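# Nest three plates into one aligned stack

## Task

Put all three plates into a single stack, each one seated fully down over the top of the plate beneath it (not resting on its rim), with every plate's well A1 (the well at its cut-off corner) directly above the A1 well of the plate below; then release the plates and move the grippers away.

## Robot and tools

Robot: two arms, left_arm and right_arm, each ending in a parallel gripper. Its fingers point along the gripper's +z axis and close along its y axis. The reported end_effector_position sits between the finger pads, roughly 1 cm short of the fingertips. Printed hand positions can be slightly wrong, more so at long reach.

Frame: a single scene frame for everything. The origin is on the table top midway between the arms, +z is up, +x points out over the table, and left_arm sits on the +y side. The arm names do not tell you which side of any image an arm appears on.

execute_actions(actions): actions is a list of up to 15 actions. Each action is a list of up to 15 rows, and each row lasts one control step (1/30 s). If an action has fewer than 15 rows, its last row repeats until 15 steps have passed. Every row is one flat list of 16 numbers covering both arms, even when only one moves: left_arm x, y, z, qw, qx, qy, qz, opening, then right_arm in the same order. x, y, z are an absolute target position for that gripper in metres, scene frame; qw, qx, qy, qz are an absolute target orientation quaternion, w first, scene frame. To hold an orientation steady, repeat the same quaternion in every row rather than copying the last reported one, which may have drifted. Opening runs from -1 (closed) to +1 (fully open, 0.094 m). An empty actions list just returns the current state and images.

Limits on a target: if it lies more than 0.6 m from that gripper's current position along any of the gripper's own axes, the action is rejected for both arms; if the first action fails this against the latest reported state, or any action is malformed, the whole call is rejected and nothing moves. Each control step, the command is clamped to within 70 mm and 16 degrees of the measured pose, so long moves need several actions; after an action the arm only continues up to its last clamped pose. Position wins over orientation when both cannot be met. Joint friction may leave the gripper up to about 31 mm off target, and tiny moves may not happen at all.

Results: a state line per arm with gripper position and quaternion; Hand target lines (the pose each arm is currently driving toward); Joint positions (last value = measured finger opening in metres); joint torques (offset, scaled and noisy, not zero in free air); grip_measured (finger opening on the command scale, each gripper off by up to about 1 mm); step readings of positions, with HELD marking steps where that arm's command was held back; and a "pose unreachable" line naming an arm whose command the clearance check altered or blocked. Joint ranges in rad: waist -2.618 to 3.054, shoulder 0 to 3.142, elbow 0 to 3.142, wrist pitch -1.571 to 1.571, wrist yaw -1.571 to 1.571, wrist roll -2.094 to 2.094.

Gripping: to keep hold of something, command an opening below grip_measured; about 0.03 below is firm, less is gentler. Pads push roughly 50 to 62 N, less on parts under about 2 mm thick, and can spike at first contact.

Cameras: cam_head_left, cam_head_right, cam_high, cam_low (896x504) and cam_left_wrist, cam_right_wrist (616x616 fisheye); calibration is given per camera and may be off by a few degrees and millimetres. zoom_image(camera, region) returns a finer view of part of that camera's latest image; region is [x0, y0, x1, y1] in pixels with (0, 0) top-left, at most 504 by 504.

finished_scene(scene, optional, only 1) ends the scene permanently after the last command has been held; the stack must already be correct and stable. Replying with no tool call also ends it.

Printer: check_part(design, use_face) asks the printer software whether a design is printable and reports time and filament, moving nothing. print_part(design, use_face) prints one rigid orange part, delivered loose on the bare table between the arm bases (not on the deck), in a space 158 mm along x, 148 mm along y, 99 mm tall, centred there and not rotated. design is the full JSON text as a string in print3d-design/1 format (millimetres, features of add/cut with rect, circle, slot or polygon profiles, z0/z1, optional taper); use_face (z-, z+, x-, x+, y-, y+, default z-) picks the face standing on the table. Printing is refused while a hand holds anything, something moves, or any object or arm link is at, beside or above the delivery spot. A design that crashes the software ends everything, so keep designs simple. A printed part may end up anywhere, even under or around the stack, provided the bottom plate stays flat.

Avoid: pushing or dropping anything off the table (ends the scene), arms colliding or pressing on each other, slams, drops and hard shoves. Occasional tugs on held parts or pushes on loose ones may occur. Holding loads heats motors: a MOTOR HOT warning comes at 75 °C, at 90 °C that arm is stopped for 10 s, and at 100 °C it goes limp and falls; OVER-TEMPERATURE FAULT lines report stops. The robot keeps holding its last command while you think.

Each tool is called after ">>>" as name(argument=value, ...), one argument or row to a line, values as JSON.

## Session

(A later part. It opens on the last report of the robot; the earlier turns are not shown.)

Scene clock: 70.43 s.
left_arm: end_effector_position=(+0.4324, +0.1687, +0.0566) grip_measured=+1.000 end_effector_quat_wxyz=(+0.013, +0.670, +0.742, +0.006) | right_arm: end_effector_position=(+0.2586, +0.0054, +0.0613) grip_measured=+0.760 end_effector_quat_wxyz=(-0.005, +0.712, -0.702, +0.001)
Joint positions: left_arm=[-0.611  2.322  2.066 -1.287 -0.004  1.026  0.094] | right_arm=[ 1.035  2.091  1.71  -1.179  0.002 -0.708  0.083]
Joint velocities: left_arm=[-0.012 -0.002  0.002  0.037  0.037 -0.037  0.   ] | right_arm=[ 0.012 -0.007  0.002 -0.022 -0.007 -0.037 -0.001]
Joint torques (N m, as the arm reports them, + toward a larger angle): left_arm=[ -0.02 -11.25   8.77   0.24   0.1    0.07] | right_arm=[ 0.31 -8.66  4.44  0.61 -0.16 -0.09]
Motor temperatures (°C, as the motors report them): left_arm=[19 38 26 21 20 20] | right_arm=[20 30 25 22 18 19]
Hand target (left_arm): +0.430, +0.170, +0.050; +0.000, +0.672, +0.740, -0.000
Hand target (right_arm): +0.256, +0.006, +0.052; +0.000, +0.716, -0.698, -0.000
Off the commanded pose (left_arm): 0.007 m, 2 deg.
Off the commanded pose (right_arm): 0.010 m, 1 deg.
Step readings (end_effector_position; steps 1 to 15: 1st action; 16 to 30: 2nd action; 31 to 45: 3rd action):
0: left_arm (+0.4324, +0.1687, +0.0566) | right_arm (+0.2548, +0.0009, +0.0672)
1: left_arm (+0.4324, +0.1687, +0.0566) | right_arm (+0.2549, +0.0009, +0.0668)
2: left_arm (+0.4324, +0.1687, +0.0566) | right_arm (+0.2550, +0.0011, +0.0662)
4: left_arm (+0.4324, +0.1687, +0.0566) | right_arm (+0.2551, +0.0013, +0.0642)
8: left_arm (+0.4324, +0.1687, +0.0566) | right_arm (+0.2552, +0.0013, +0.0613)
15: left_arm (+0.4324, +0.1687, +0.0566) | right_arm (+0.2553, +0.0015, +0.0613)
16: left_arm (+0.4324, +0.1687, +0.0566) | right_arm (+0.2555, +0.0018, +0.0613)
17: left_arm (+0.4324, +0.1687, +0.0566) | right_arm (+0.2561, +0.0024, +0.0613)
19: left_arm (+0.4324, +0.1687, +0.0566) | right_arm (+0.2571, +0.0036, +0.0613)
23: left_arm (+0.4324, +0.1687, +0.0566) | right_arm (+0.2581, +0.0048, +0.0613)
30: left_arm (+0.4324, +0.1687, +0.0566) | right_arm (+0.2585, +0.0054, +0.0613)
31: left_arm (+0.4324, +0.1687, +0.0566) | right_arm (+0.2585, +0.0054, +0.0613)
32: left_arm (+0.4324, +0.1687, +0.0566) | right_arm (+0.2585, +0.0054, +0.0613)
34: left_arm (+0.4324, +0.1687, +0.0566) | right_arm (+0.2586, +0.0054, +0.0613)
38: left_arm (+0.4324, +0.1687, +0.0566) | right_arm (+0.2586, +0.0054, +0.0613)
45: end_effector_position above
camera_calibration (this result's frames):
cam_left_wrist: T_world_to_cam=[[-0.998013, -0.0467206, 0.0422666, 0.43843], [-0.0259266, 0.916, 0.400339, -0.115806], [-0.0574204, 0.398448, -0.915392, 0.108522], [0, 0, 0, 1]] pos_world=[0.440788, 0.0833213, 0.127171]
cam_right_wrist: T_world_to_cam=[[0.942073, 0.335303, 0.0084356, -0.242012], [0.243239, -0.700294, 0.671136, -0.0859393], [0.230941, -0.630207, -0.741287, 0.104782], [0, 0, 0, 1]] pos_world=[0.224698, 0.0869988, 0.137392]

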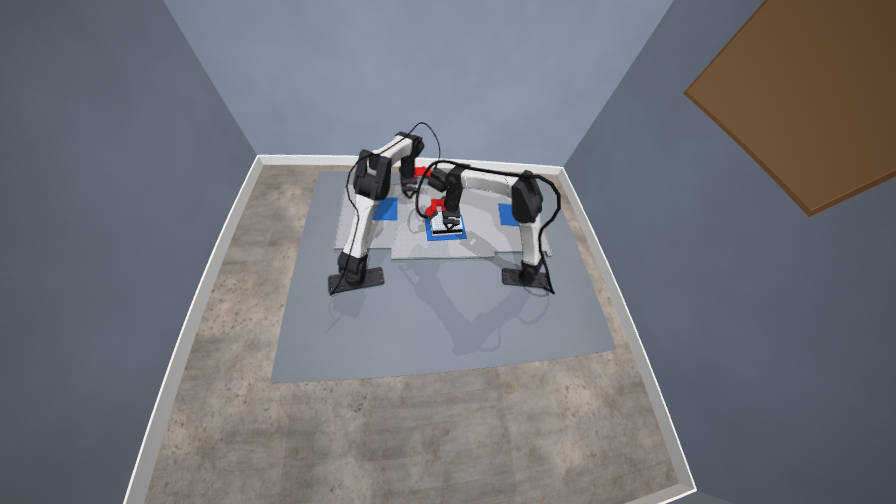

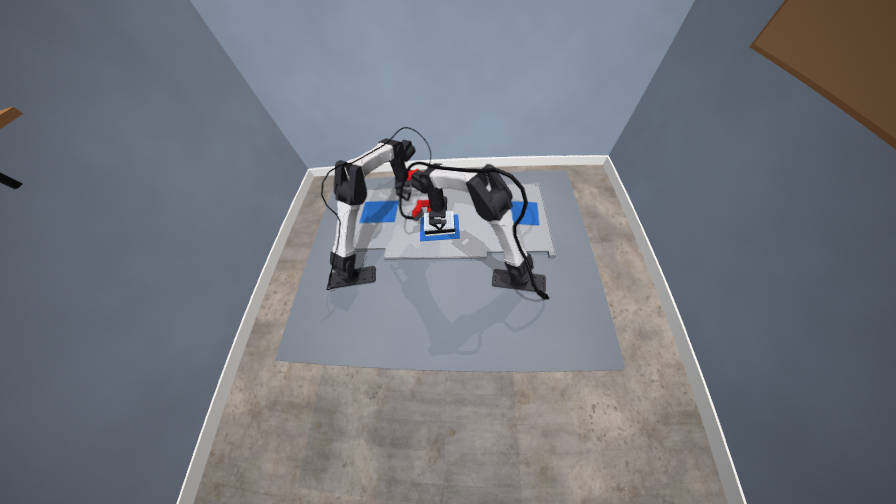

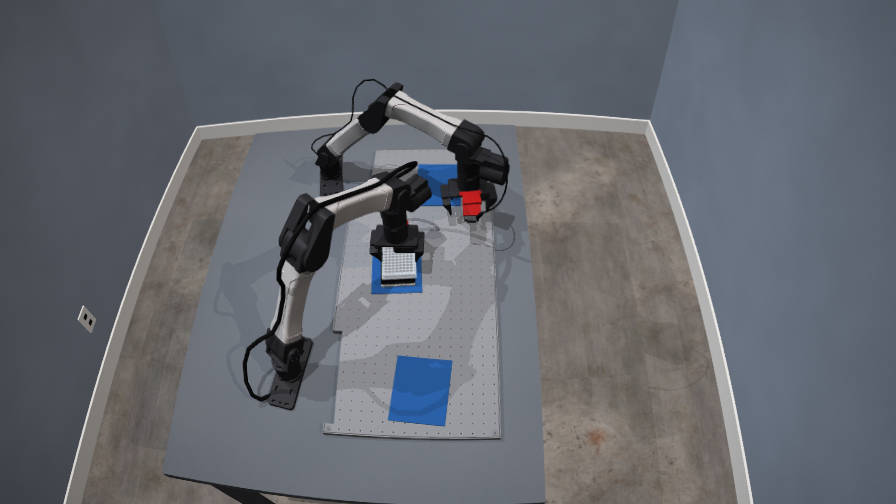

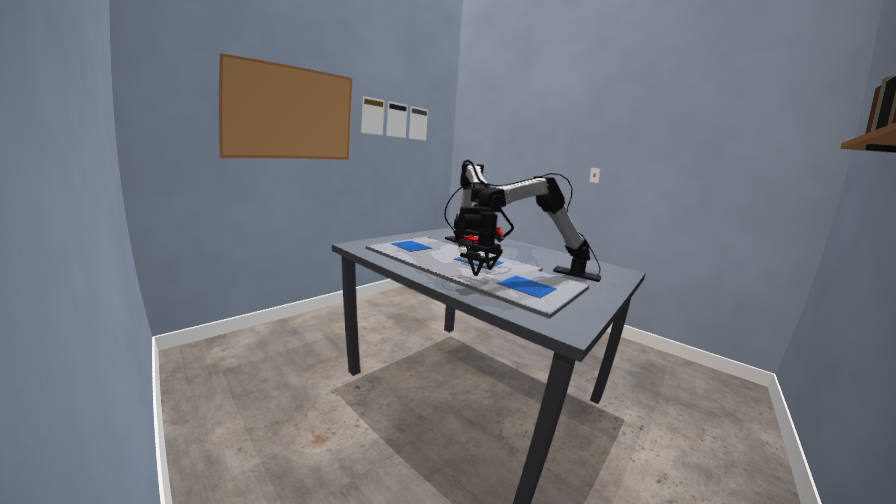

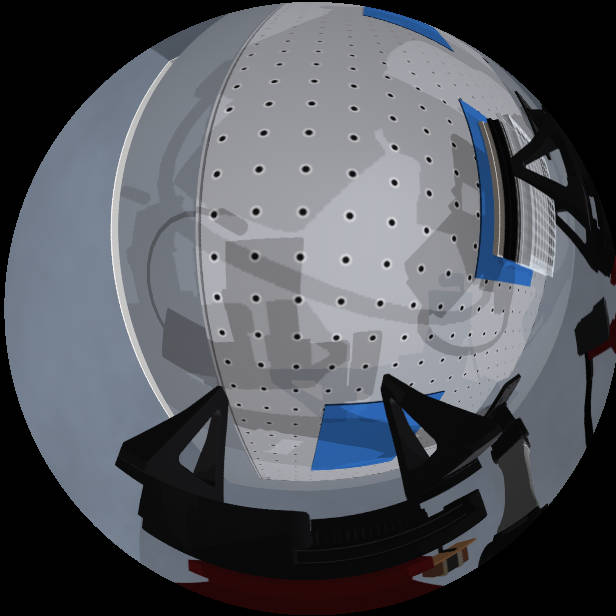

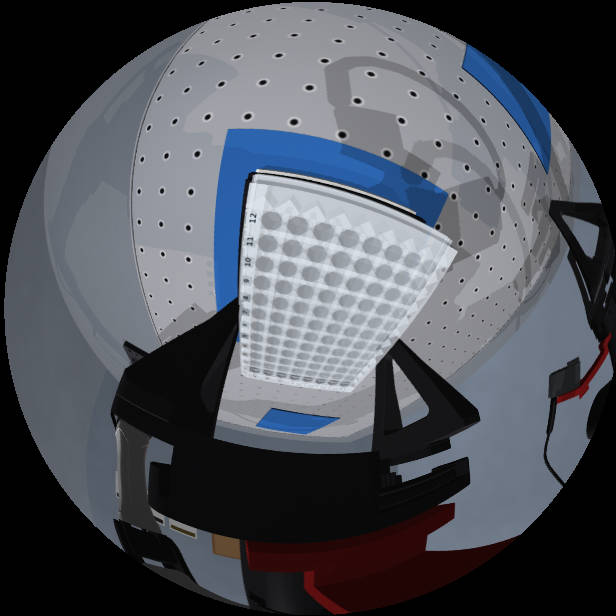

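Target about (0.255, 0.005).

>>> execute_actions(
  actions=[
    [[0.43,0.17,0.05,0,0.672,0.74,0,1,0.253,0.007,0.052,0,0.719,-0.695,0,0.72]],
    [[0.43,0.17,0.05,0,0.672,0.74,0,1,0.253,0.007,0.052,0,0.719,-0.695,0,0.72]],
  ],
)

>>> zoom_image(
  camera="cam_high",
  region=[365,240,430,300],
)

>>> zoom_image(
  camera="cam_right_wrist",
  region=[200,110,500,330],
)

Scene clock: 72.20 s.
left_arm: end_effector_position=(+0.4324, +0.1687, +0.0566) grip_measured=+1.000 end_effector_quat_wxyz=(+0.013, +0.670, +0.742, +0.006) | right_arm: end_effector_position=(+0.2590, +0.0059, +0.0613) grip_measured=+0.760 end_effector_quat_wxyz=(-0.007, +0.712, -0.702, +0.001)
Joint positions: left_arm=[-0.611  2.322  2.066 -1.287 -0.004  1.026  0.094] | right_arm=[ 1.035  2.091  1.71  -1.177  0.002 -0.708  0.083]
Joint velocities: left_arm=[-0.012  0.012 -0.012 -0.022 -0.007  0.007  0.   ] | right_arm=[-0.012 -0.002  0.007 -0.022  0.037 -0.022  0.   ]
Joint torques (N m, as the arm reports them, + toward a larger angle): left_arm=[  0.11 -11.     8.95   0.32   0.15   0.1 ] | right_arm=[ 0.85 -8.96  3.99  0.58 -0.16 -0.09]
Motor temperatures (°C, as the motors report them): left_arm=[19 38 26 21 20 20] | right_arm=[20 31 25 22 18 19]
Hand target (left_arm): +0.430, +0.170, +0.050; +0.000, +0.672, +0.740, -0.000
Hand target (right_arm): +0.253, +0.007, +0.052; +0.000, +0.719, -0.695, -0.000
Off the commanded pose (left_arm): 0.007 m, 2 deg.
Off the commanded pose (right_arm): 0.011 m, 1 deg.
Step readings (end_effector_position; steps 1 to 15: 1st action; 16 to 30: 2nd action):
0: left_arm (+0.4324, +0.1687, +0.0566) | right_arm (+0.2587, +0.0055, +0.0613)
1: left_arm (+0.4324, +0.1687, +0.0566) | right_arm (+0.2587, +0.0055, +0.0613)
2: left_arm (+0.4324, +0.1687, +0.0566) | right_arm (+0.2587, +0.0056, +0.0613)
4: left_arm (+0.4324, +0.1687, +0.0566) | right_arm (+0.2588, +0.0057, +0.0613)
8: left_arm (+0.4324, +0.1687, +0.0566) | right_arm (+0.2590, +0.0059, +0.0613)
15: left_arm (+0.4324, +0.1687, +0.0566) | right_arm (+0.2590, +0.0059, +0.0613)
16: left_arm (+0.4324, +0.1687, +0.0566) | right_arm (+0.2590, +0.0059, +0.0613)
17: left_arm (+0.4324, +0.1687, +0.0566) | right_arm (+0.2590, +0.0059, +0.0613)
19: left_arm (+0.4324, +0.1687, +0.0566) | right_arm (+0.2590, +0.0059, +0.0613)
23: left_arm (+0.4324, +0.1687, +0.0566) | right_arm (+0.2590, +0.0059, +0.0613)
30: end_effector_position above
camera_calibration (this result's frames):
cam_left_wrist: T_world_to_cam=[[-0.998013, -0.0467206, 0.0422666, 0.43843], [-0.0259266, 0.916, 0.400339, -0.115806], [-0.0574204, 0.398448, -0.915392, 0.108522], [0, 0, 0, 1]] pos_world=[0.440788, 0.0833213, 0.127171]
cam_right_wrist: T_world_to_cam=[[0.942056, 0.335283, 0.0107321, -0.242713], [0.242095, -0.701671, 0.67011, -0.0853255], [0.232207, -0.628683, -0.742184, 0.104727], [0, 0, 0, 1]] pos_world=[0.224987, 0.0873474, 0.137509]

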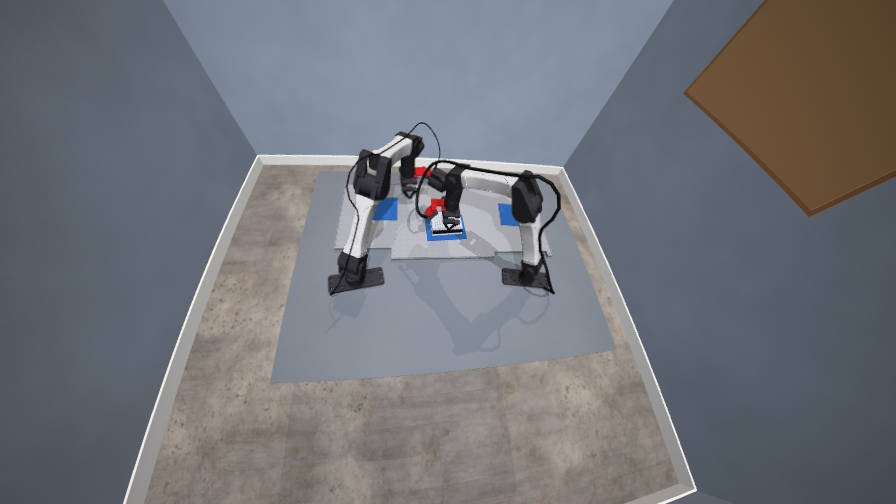

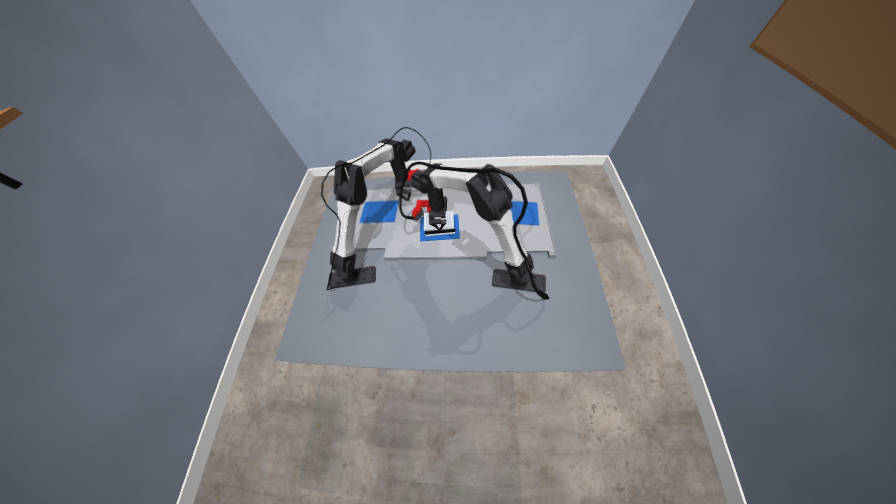

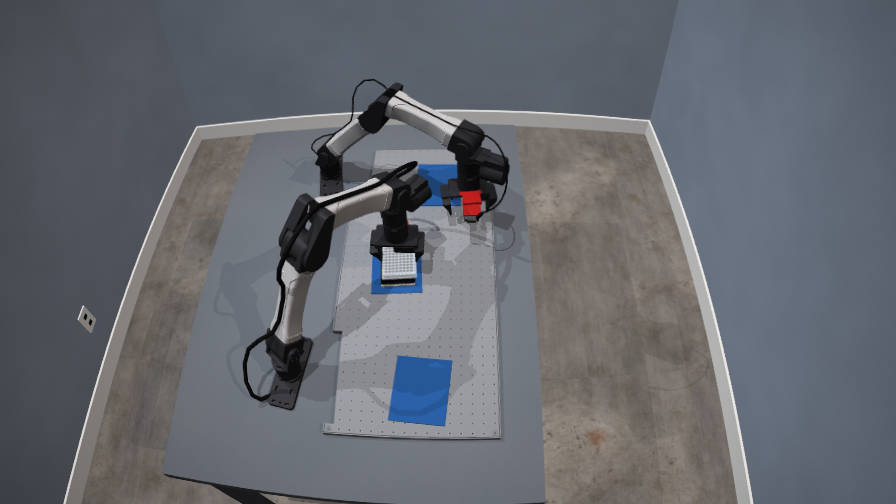

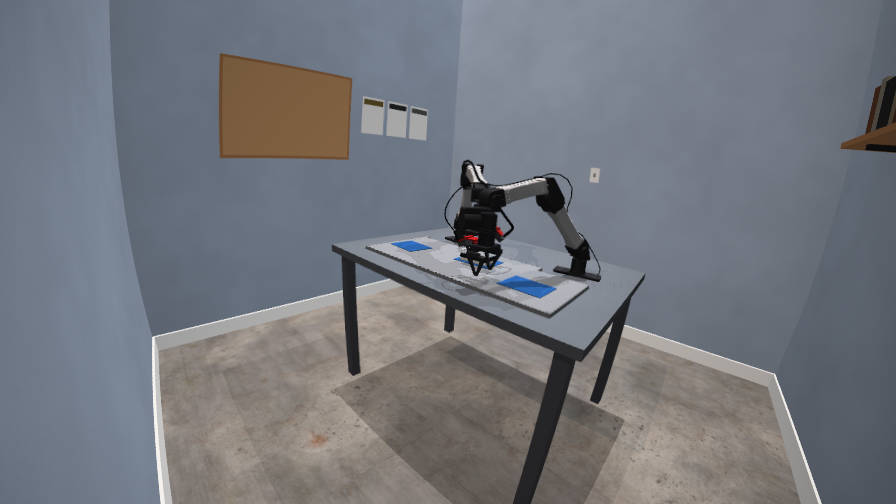

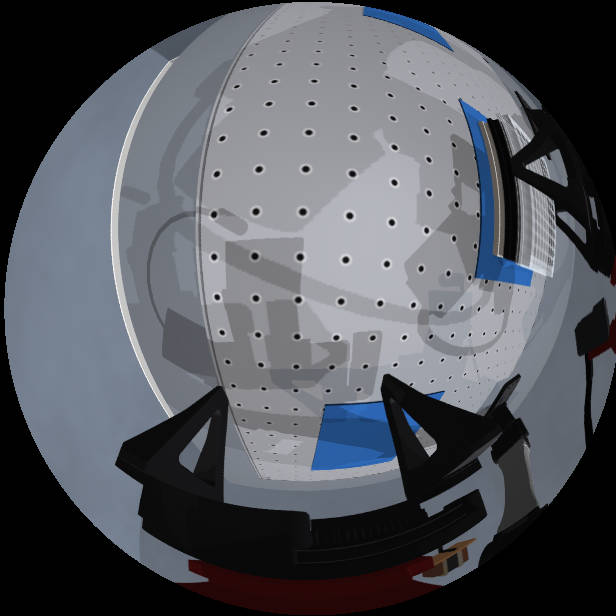

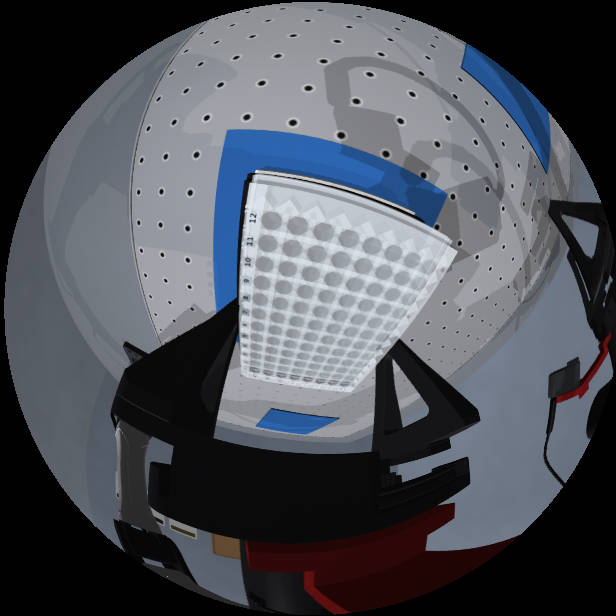

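Region (365, 240, 430, 300) of cam_high's 896x504 image, scaled by 7.754, with more detail than that image has; it fills the top 465 rows of this view, and the rest is white.

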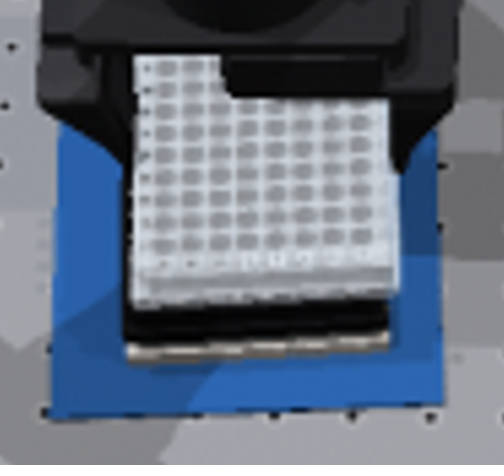

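Region (200, 110, 500, 330) of cam_right_wrist's 616x616 image, scaled by 1.680, with more detail than that image has; it fills the top 370 rows of this view, and the rest is white.

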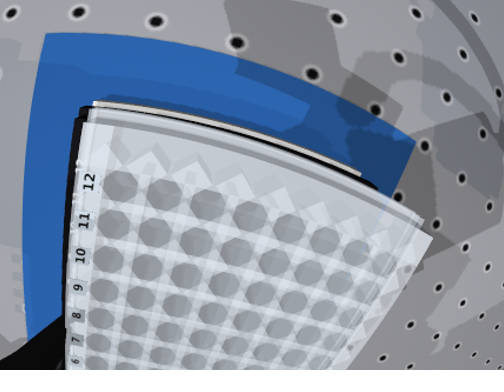

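>>> execute_actions(
  actions=[
    [[0.43,0.17,0.05,0,0.672,0.74,0,1,0.2505,0.007,0.052,0,0.721,-0.693,0,0.72]],
    [[0.43,0.17,0.05,0,0.672,0.74,0,1,0.2505,0.007,0.052,0,0.721,-0.693,0,0.72]],
  ],
)

>>> zoom_image(
  camera="cam_high",
  region=[365,240,430,300],
)

>>> zoom_image(
  camera="cam_right_wrist",
  region=[200,110,500,330],
)

Scene clock: 73.87 s.
left_arm: end_effector_position=(+0.4324, +0.1687, +0.0566) grip_measured=+1.000 end_effector_quat_wxyz=(+0.013, +0.670, +0.742, +0.006) | right_arm: end_effector_position=(+0.2553, +0.0060, +0.0584) grip_measured=+0.760 end_effector_quat_wxyz=(-0.003, +0.715, -0.699, +0.001)
Joint positions: left_arm=[-0.611  2.322  2.066 -1.287 -0.004  1.026  0.094] | right_arm=[ 1.042  2.091  1.698 -1.173  0.002 -0.709  0.083]
Joint velocities: left_arm=[-0.012 -0.007 -0.022 -0.037 -0.007 -0.022  0.   ] | right_arm=[ 0.002 -0.002 -0.012 -0.022  0.037 -0.081 -0.   ]
Joint torques (N m, as the arm reports them, + toward a larger angle): left_arm=[  0.13 -11.23   9.     0.27   0.08   0.09] | right_arm=[ 0.71 -9.31  4.12  0.57 -0.17 -0.08]
Motor temperatures (°C, as the motors report them): left_arm=[19 39 26 21 20 20] | right_arm=[20 31 25 22 18 19]
Hand target (left_arm): +0.430, +0.170, +0.050; +0.000, +0.672, +0.740, -0.000
Hand target (right_arm): +0.251, +0.007, +0.052; +0.000, +0.721, -0.693, -0.000
Off the commanded pose (left_arm): 0.007 m, 2 deg.
Off the commanded pose (right_arm): 0.008 m, 1 deg.
Step readings (end_effector_position; steps 1 to 15: 1st action; 16 to 30: 2nd action):
0: left_arm (+0.4324, +0.1687, +0.0566) | right_arm (+0.2590, +0.0059, +0.0613)
1: left_arm (+0.4324, +0.1687, +0.0566) | right_arm (+0.2586, +0.0059, +0.0607)
2: left_arm (+0.4324, +0.1687, +0.0566) | right_arm (+0.2579, +0.0058, +0.0599)
4: left_arm (+0.4324, +0.1687, +0.0566) | right_arm (+0.2558, +0.0056, +0.0584)
8: left_arm (+0.4324, +0.1687, +0.0566) | right_arm (+0.2553, +0.0060, +0.0584)
15: left_arm (+0.4324, +0.1687, +0.0566) | right_arm (+0.2553, +0.0060, +0.0584)
16: left_arm (+0.4324, +0.1687, +0.0566) | right_arm (+0.2553, +0.0060, +0.0584)
17: left_arm (+0.4324, +0.1687, +0.0566) | right_arm (+0.2553, +0.0060, +0.0584)
19: left_arm (+0.4324, +0.1687, +0.0566) | right_arm (+0.2553, +0.0060, +0.0584)
23: left_arm (+0.4324, +0.1687, +0.0566) | right_arm (+0.2553, +0.0060, +0.0584)
30: end_effector_position above
camera_calibration (this result's frames):
cam_left_wrist: T_world_to_cam=[[-0.998013, -0.0467206, 0.0422666, 0.43843], [-0.0259266, 0.916, 0.400339, -0.115806], [-0.0574204, 0.398448, -0.915392, 0.108522], [0, 0, 0, 1]] pos_world=[0.440788, 0.0833213, 0.127171]
cam_right_wrist: T_world_to_cam=[[0.939507, 0.342505, 0.00417084, -0.23821], [0.250685, -0.695837, 0.673029, -0.0847786], [0.233418, -0.63127, -0.739604, 0.102994], [0, 0, 0, 1]] pos_world=[0.221012, 0.0876129, 0.134227]

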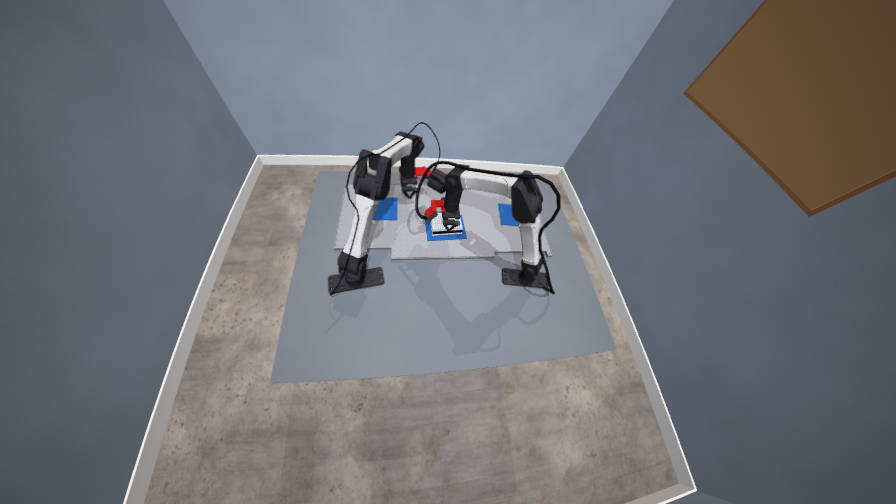

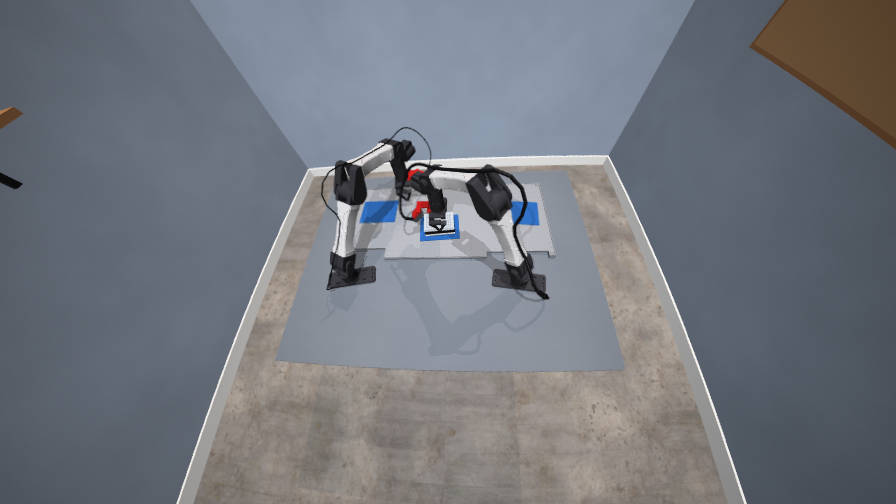

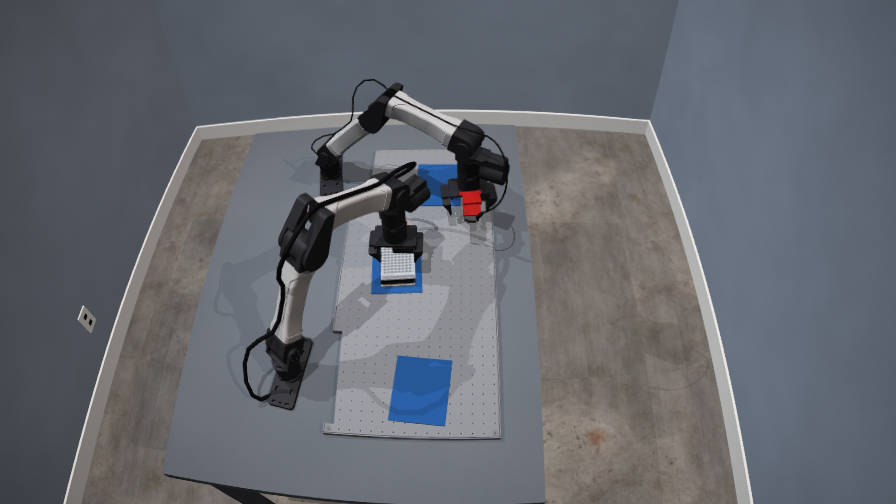

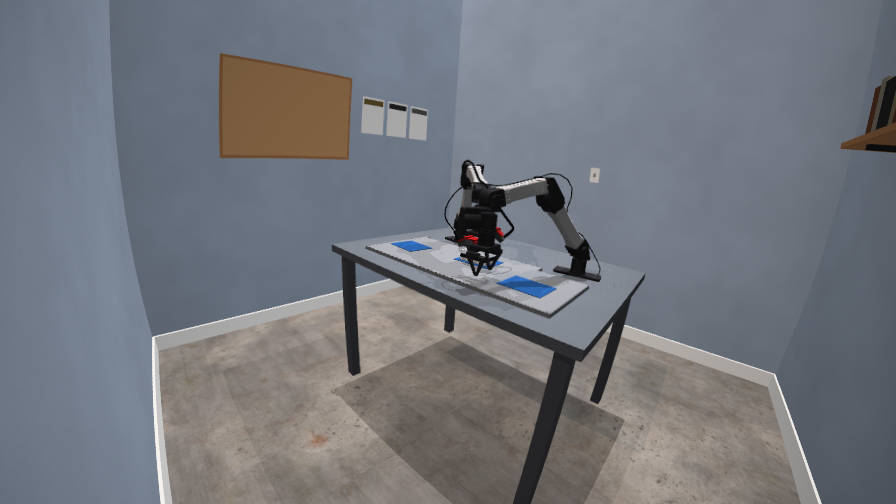

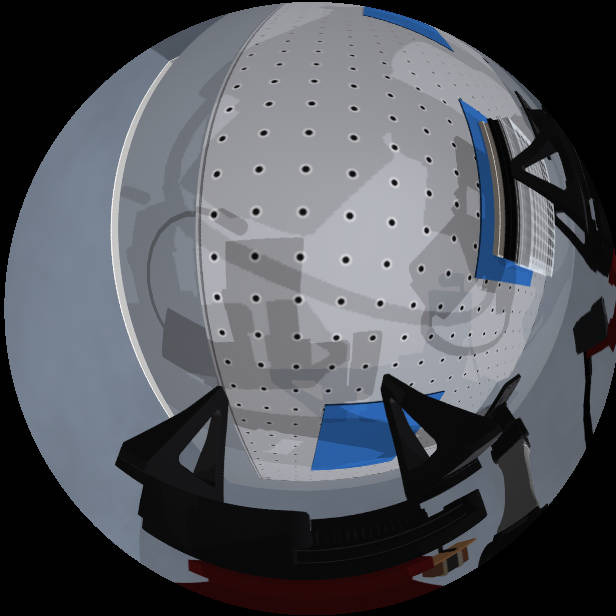

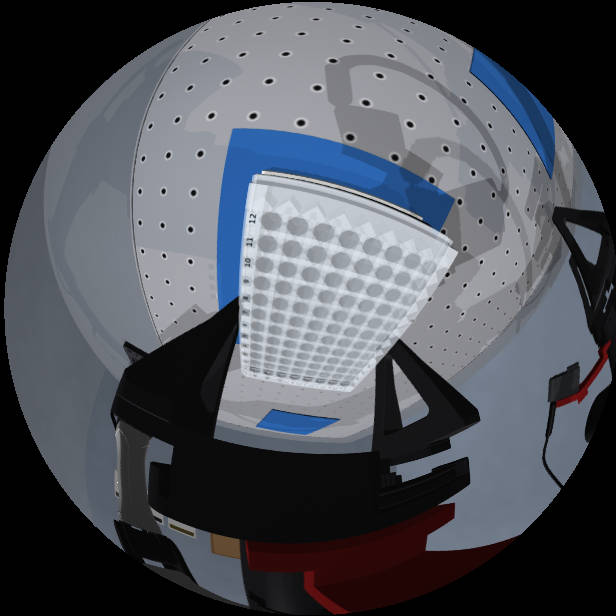

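Region (365, 240, 430, 300) of cam_high's 896x504 image, scaled by 7.754, with more detail than that image has; it fills the top 465 rows of this view, and the rest is white.

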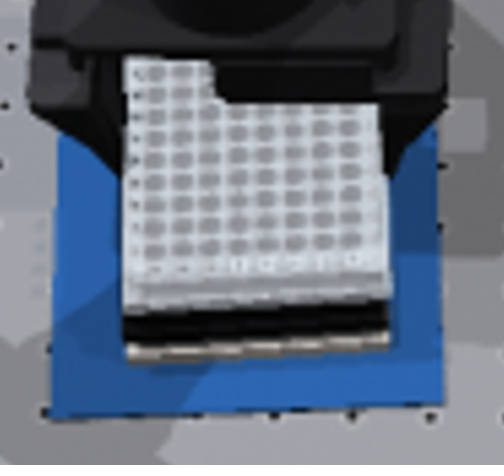

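Region (200, 110, 500, 330) of cam_right_wrist's 616x616 image, scaled by 1.680, with more detail than that image has; it fills the top 370 rows of this view, and the rest is white.

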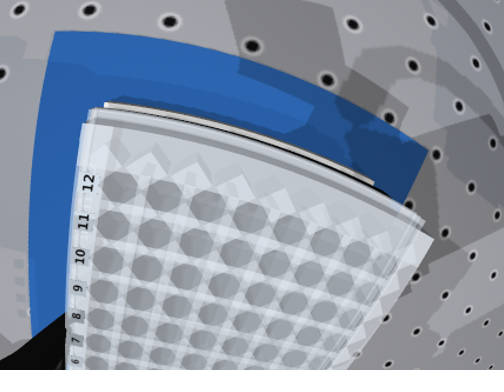

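About 1.5 mm too far +y; retract slightly.

>>> execute_actions(
  actions=[
    [[0.43,0.17,0.05,0,0.672,0.74,0,1,0.2505,0.005,0.051,0,0.722,-0.692,0,0.72]],
    [[0.43,0.17,0.05,0,0.672,0.74,0,1,0.2505,0.005,0.051,0,0.722,-0.692,0,0.72]],
  ],
)

>>> zoom_image(
  camera="cam_high",
  region=[365,240,430,300],
)

>>> zoom_image(
  camera="cam_right_wrist",
  region=[200,110,500,330],
)

>>> zoom_image(
  camera="cam_left_wrist",
  region=[440,90,600,310],
)

Scene clock: 75.47 s.
left_arm: end_effector_position=(+0.4324, +0.1687, +0.0566) grip_measured=+1.000 end_effector_quat_wxyz=(+0.013, +0.670, +0.742, +0.006) | right_arm: end_effector_position=(+0.2554, +0.0061, +0.0584) grip_measured=+0.760 end_effector_quat_wxyz=(-0.003, +0.716, -0.698, +0.001)
Joint positions: left_arm=[-0.611  2.322  2.066 -1.287 -0.004  1.026  0.094] | right_arm=[ 1.042  2.091  1.698 -1.172  0.002 -0.711  0.083]
Joint velocities: left_arm=[ 0.002 -0.012 -0.022 -0.051  0.051  0.022  0.   ] | right_arm=[ 0.002  0.002 -0.007 -0.095 -0.037  0.037 -0.   ]
Joint torques (N m, as the arm reports them, + toward a larger angle): left_arm=[  0.16 -11.15   8.69   0.23   0.11   0.09] | right_arm=[ 0.49 -9.71  3.37  0.64 -0.15 -0.14]
Motor temperatures (°C, as the motors report them): left_arm=[19 39 26 21 20 20] | right_arm=[20 32 25 22 18 19]
Hand target (left_arm): +0.430, +0.170, +0.050; +0.000, +0.672, +0.740, -0.000
Hand target (right_arm): +0.251, +0.005, +0.051; +0.000, +0.722, -0.692, -0.000
Off the commanded pose (left_arm): 0.007 m, 2 deg.
Off the commanded pose (right_arm): 0.009 m, 1 deg.
Step readings (end_effector_position; steps 1 to 15: 1st action; 16 to 30: 2nd action):
0: left_arm (+0.4324, +0.1687, +0.0566) | right_arm (+0.2553, +0.0060, +0.0584)
1: left_arm (+0.4324, +0.1687, +0.0566) | right_arm (+0.2554, +0.0061, +0.0584)
2: left_arm (+0.4324, +0.1687, +0.0566) | right_arm (+0.2554, +0.0061, +0.0584)
4: left_arm (+0.4324, +0.1687, +0.0566) | right_arm (+0.2554, +0.0061, +0.0584)
8: left_arm (+0.4324, +0.1687, +0.0566) | right_arm (+0.2554, +0.0061, +0.0584)
15: left_arm (+0.4324, +0.1687, +0.0566) | right_arm (+0.2554, +0.0061, +0.0584)
16: left_arm (+0.4324, +0.1687, +0.0566) | right_arm (+0.2554, +0.0061, +0.0584)
17: left_arm (+0.4324, +0.1687, +0.0566) | right_arm (+0.2554, +0.0061, +0.0584)
19: left_arm (+0.4324, +0.1687, +0.0566) | right_arm (+0.2554, +0.0061, +0.0584)
23: left_arm (+0.4324, +0.1687, +0.0566) | right_arm (+0.2554, +0.0061, +0.0584)
30: end_effector_position above
camera_calibration (this result's frames):
cam_left_wrist: T_world_to_cam=[[-0.998013, -0.0467206, 0.0422666, 0.43843], [-0.0259266, 0.916, 0.400339, -0.115806], [-0.0574204, 0.398448, -0.915392, 0.108522], [0, 0, 0, 1]] pos_world=[0.440788, 0.0833213, 0.127171]
cam_right_wrist: T_world_to_cam=[[0.938719, 0.344653, 0.00450102, -0.238122], [0.25211, -0.695452, 0.672895, -0.0851018], [0.235045, -0.630525, -0.739724, 0.102613], [0, 0, 0, 1]] pos_world=[0.220866, 0.0875853, 0.134242]

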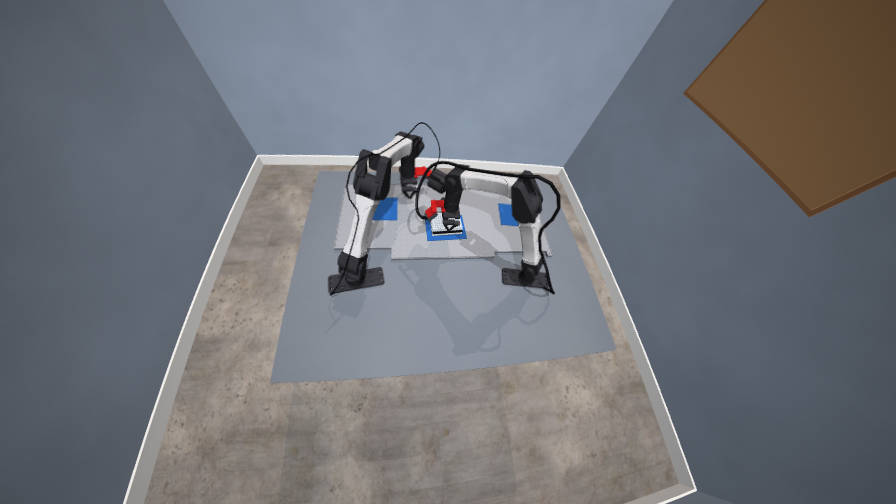

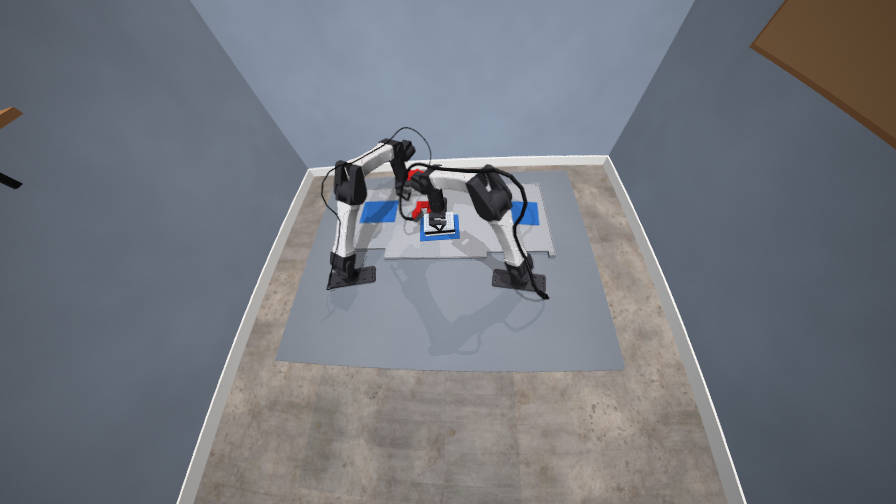

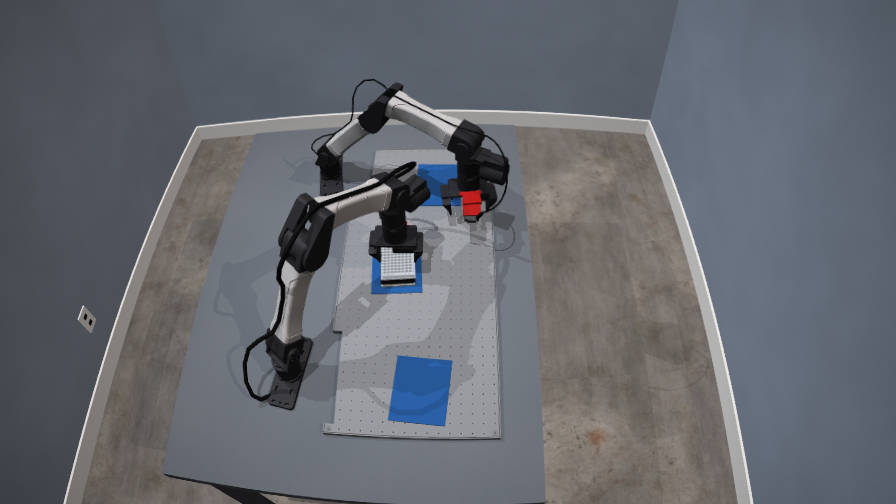

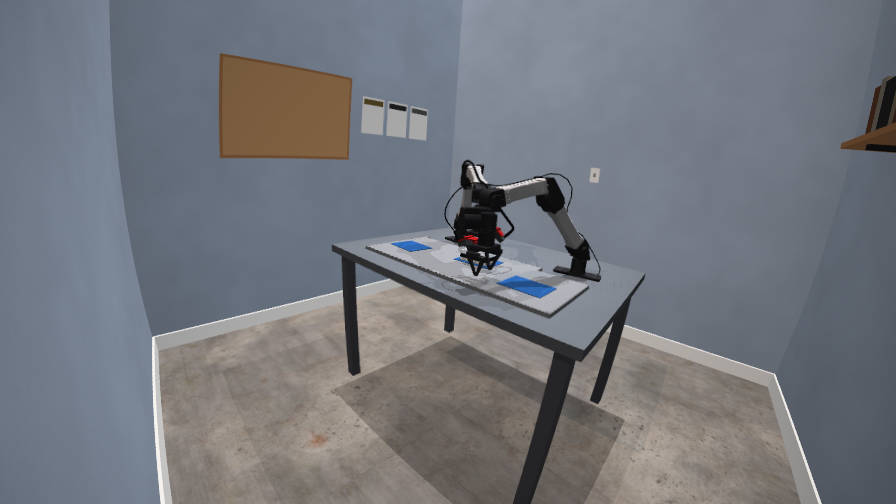

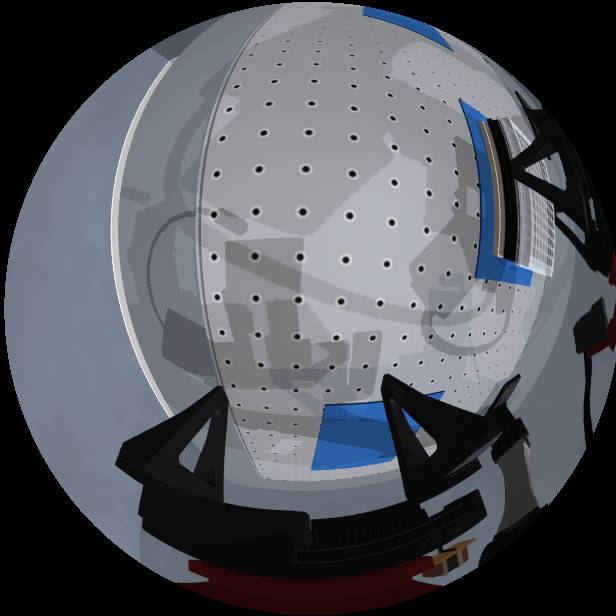

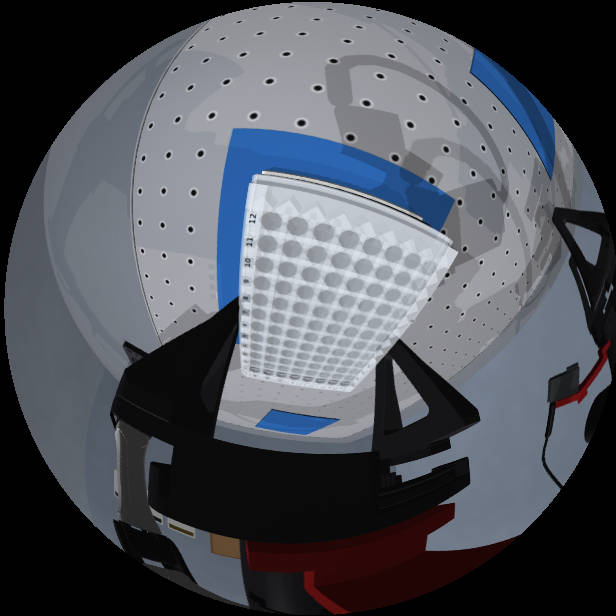

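Region (365, 240, 430, 300) of cam_high's 896x504 image, scaled by 7.754, with more detail than that image has; it fills the top 465 rows of this view, and the rest is white.

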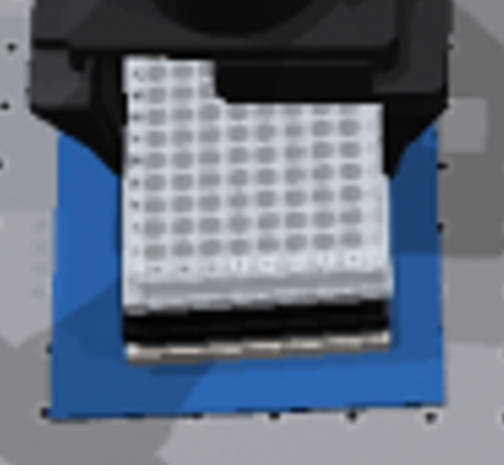

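Region (200, 110, 500, 330) of cam_right_wrist's 616x616 image, scaled by 1.680, with more detail than that image has; it fills the top 370 rows of this view, and the rest is white.

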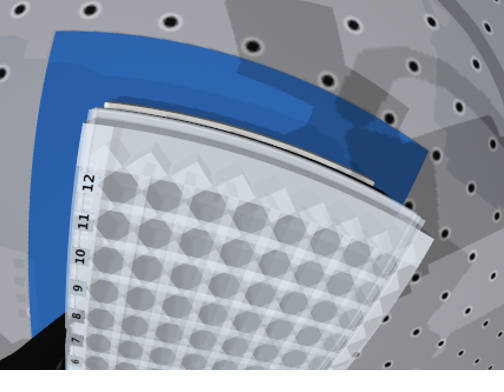

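Region (440, 90, 600, 310) of cam_left_wrist's 616x616 image, scaled by 2.291, with more detail than that image has; it fills the left 367 columns of this view, and the rest is white.

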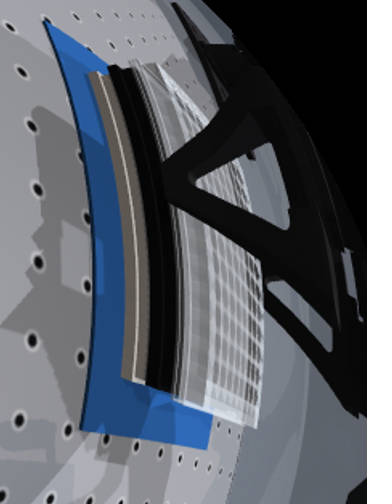

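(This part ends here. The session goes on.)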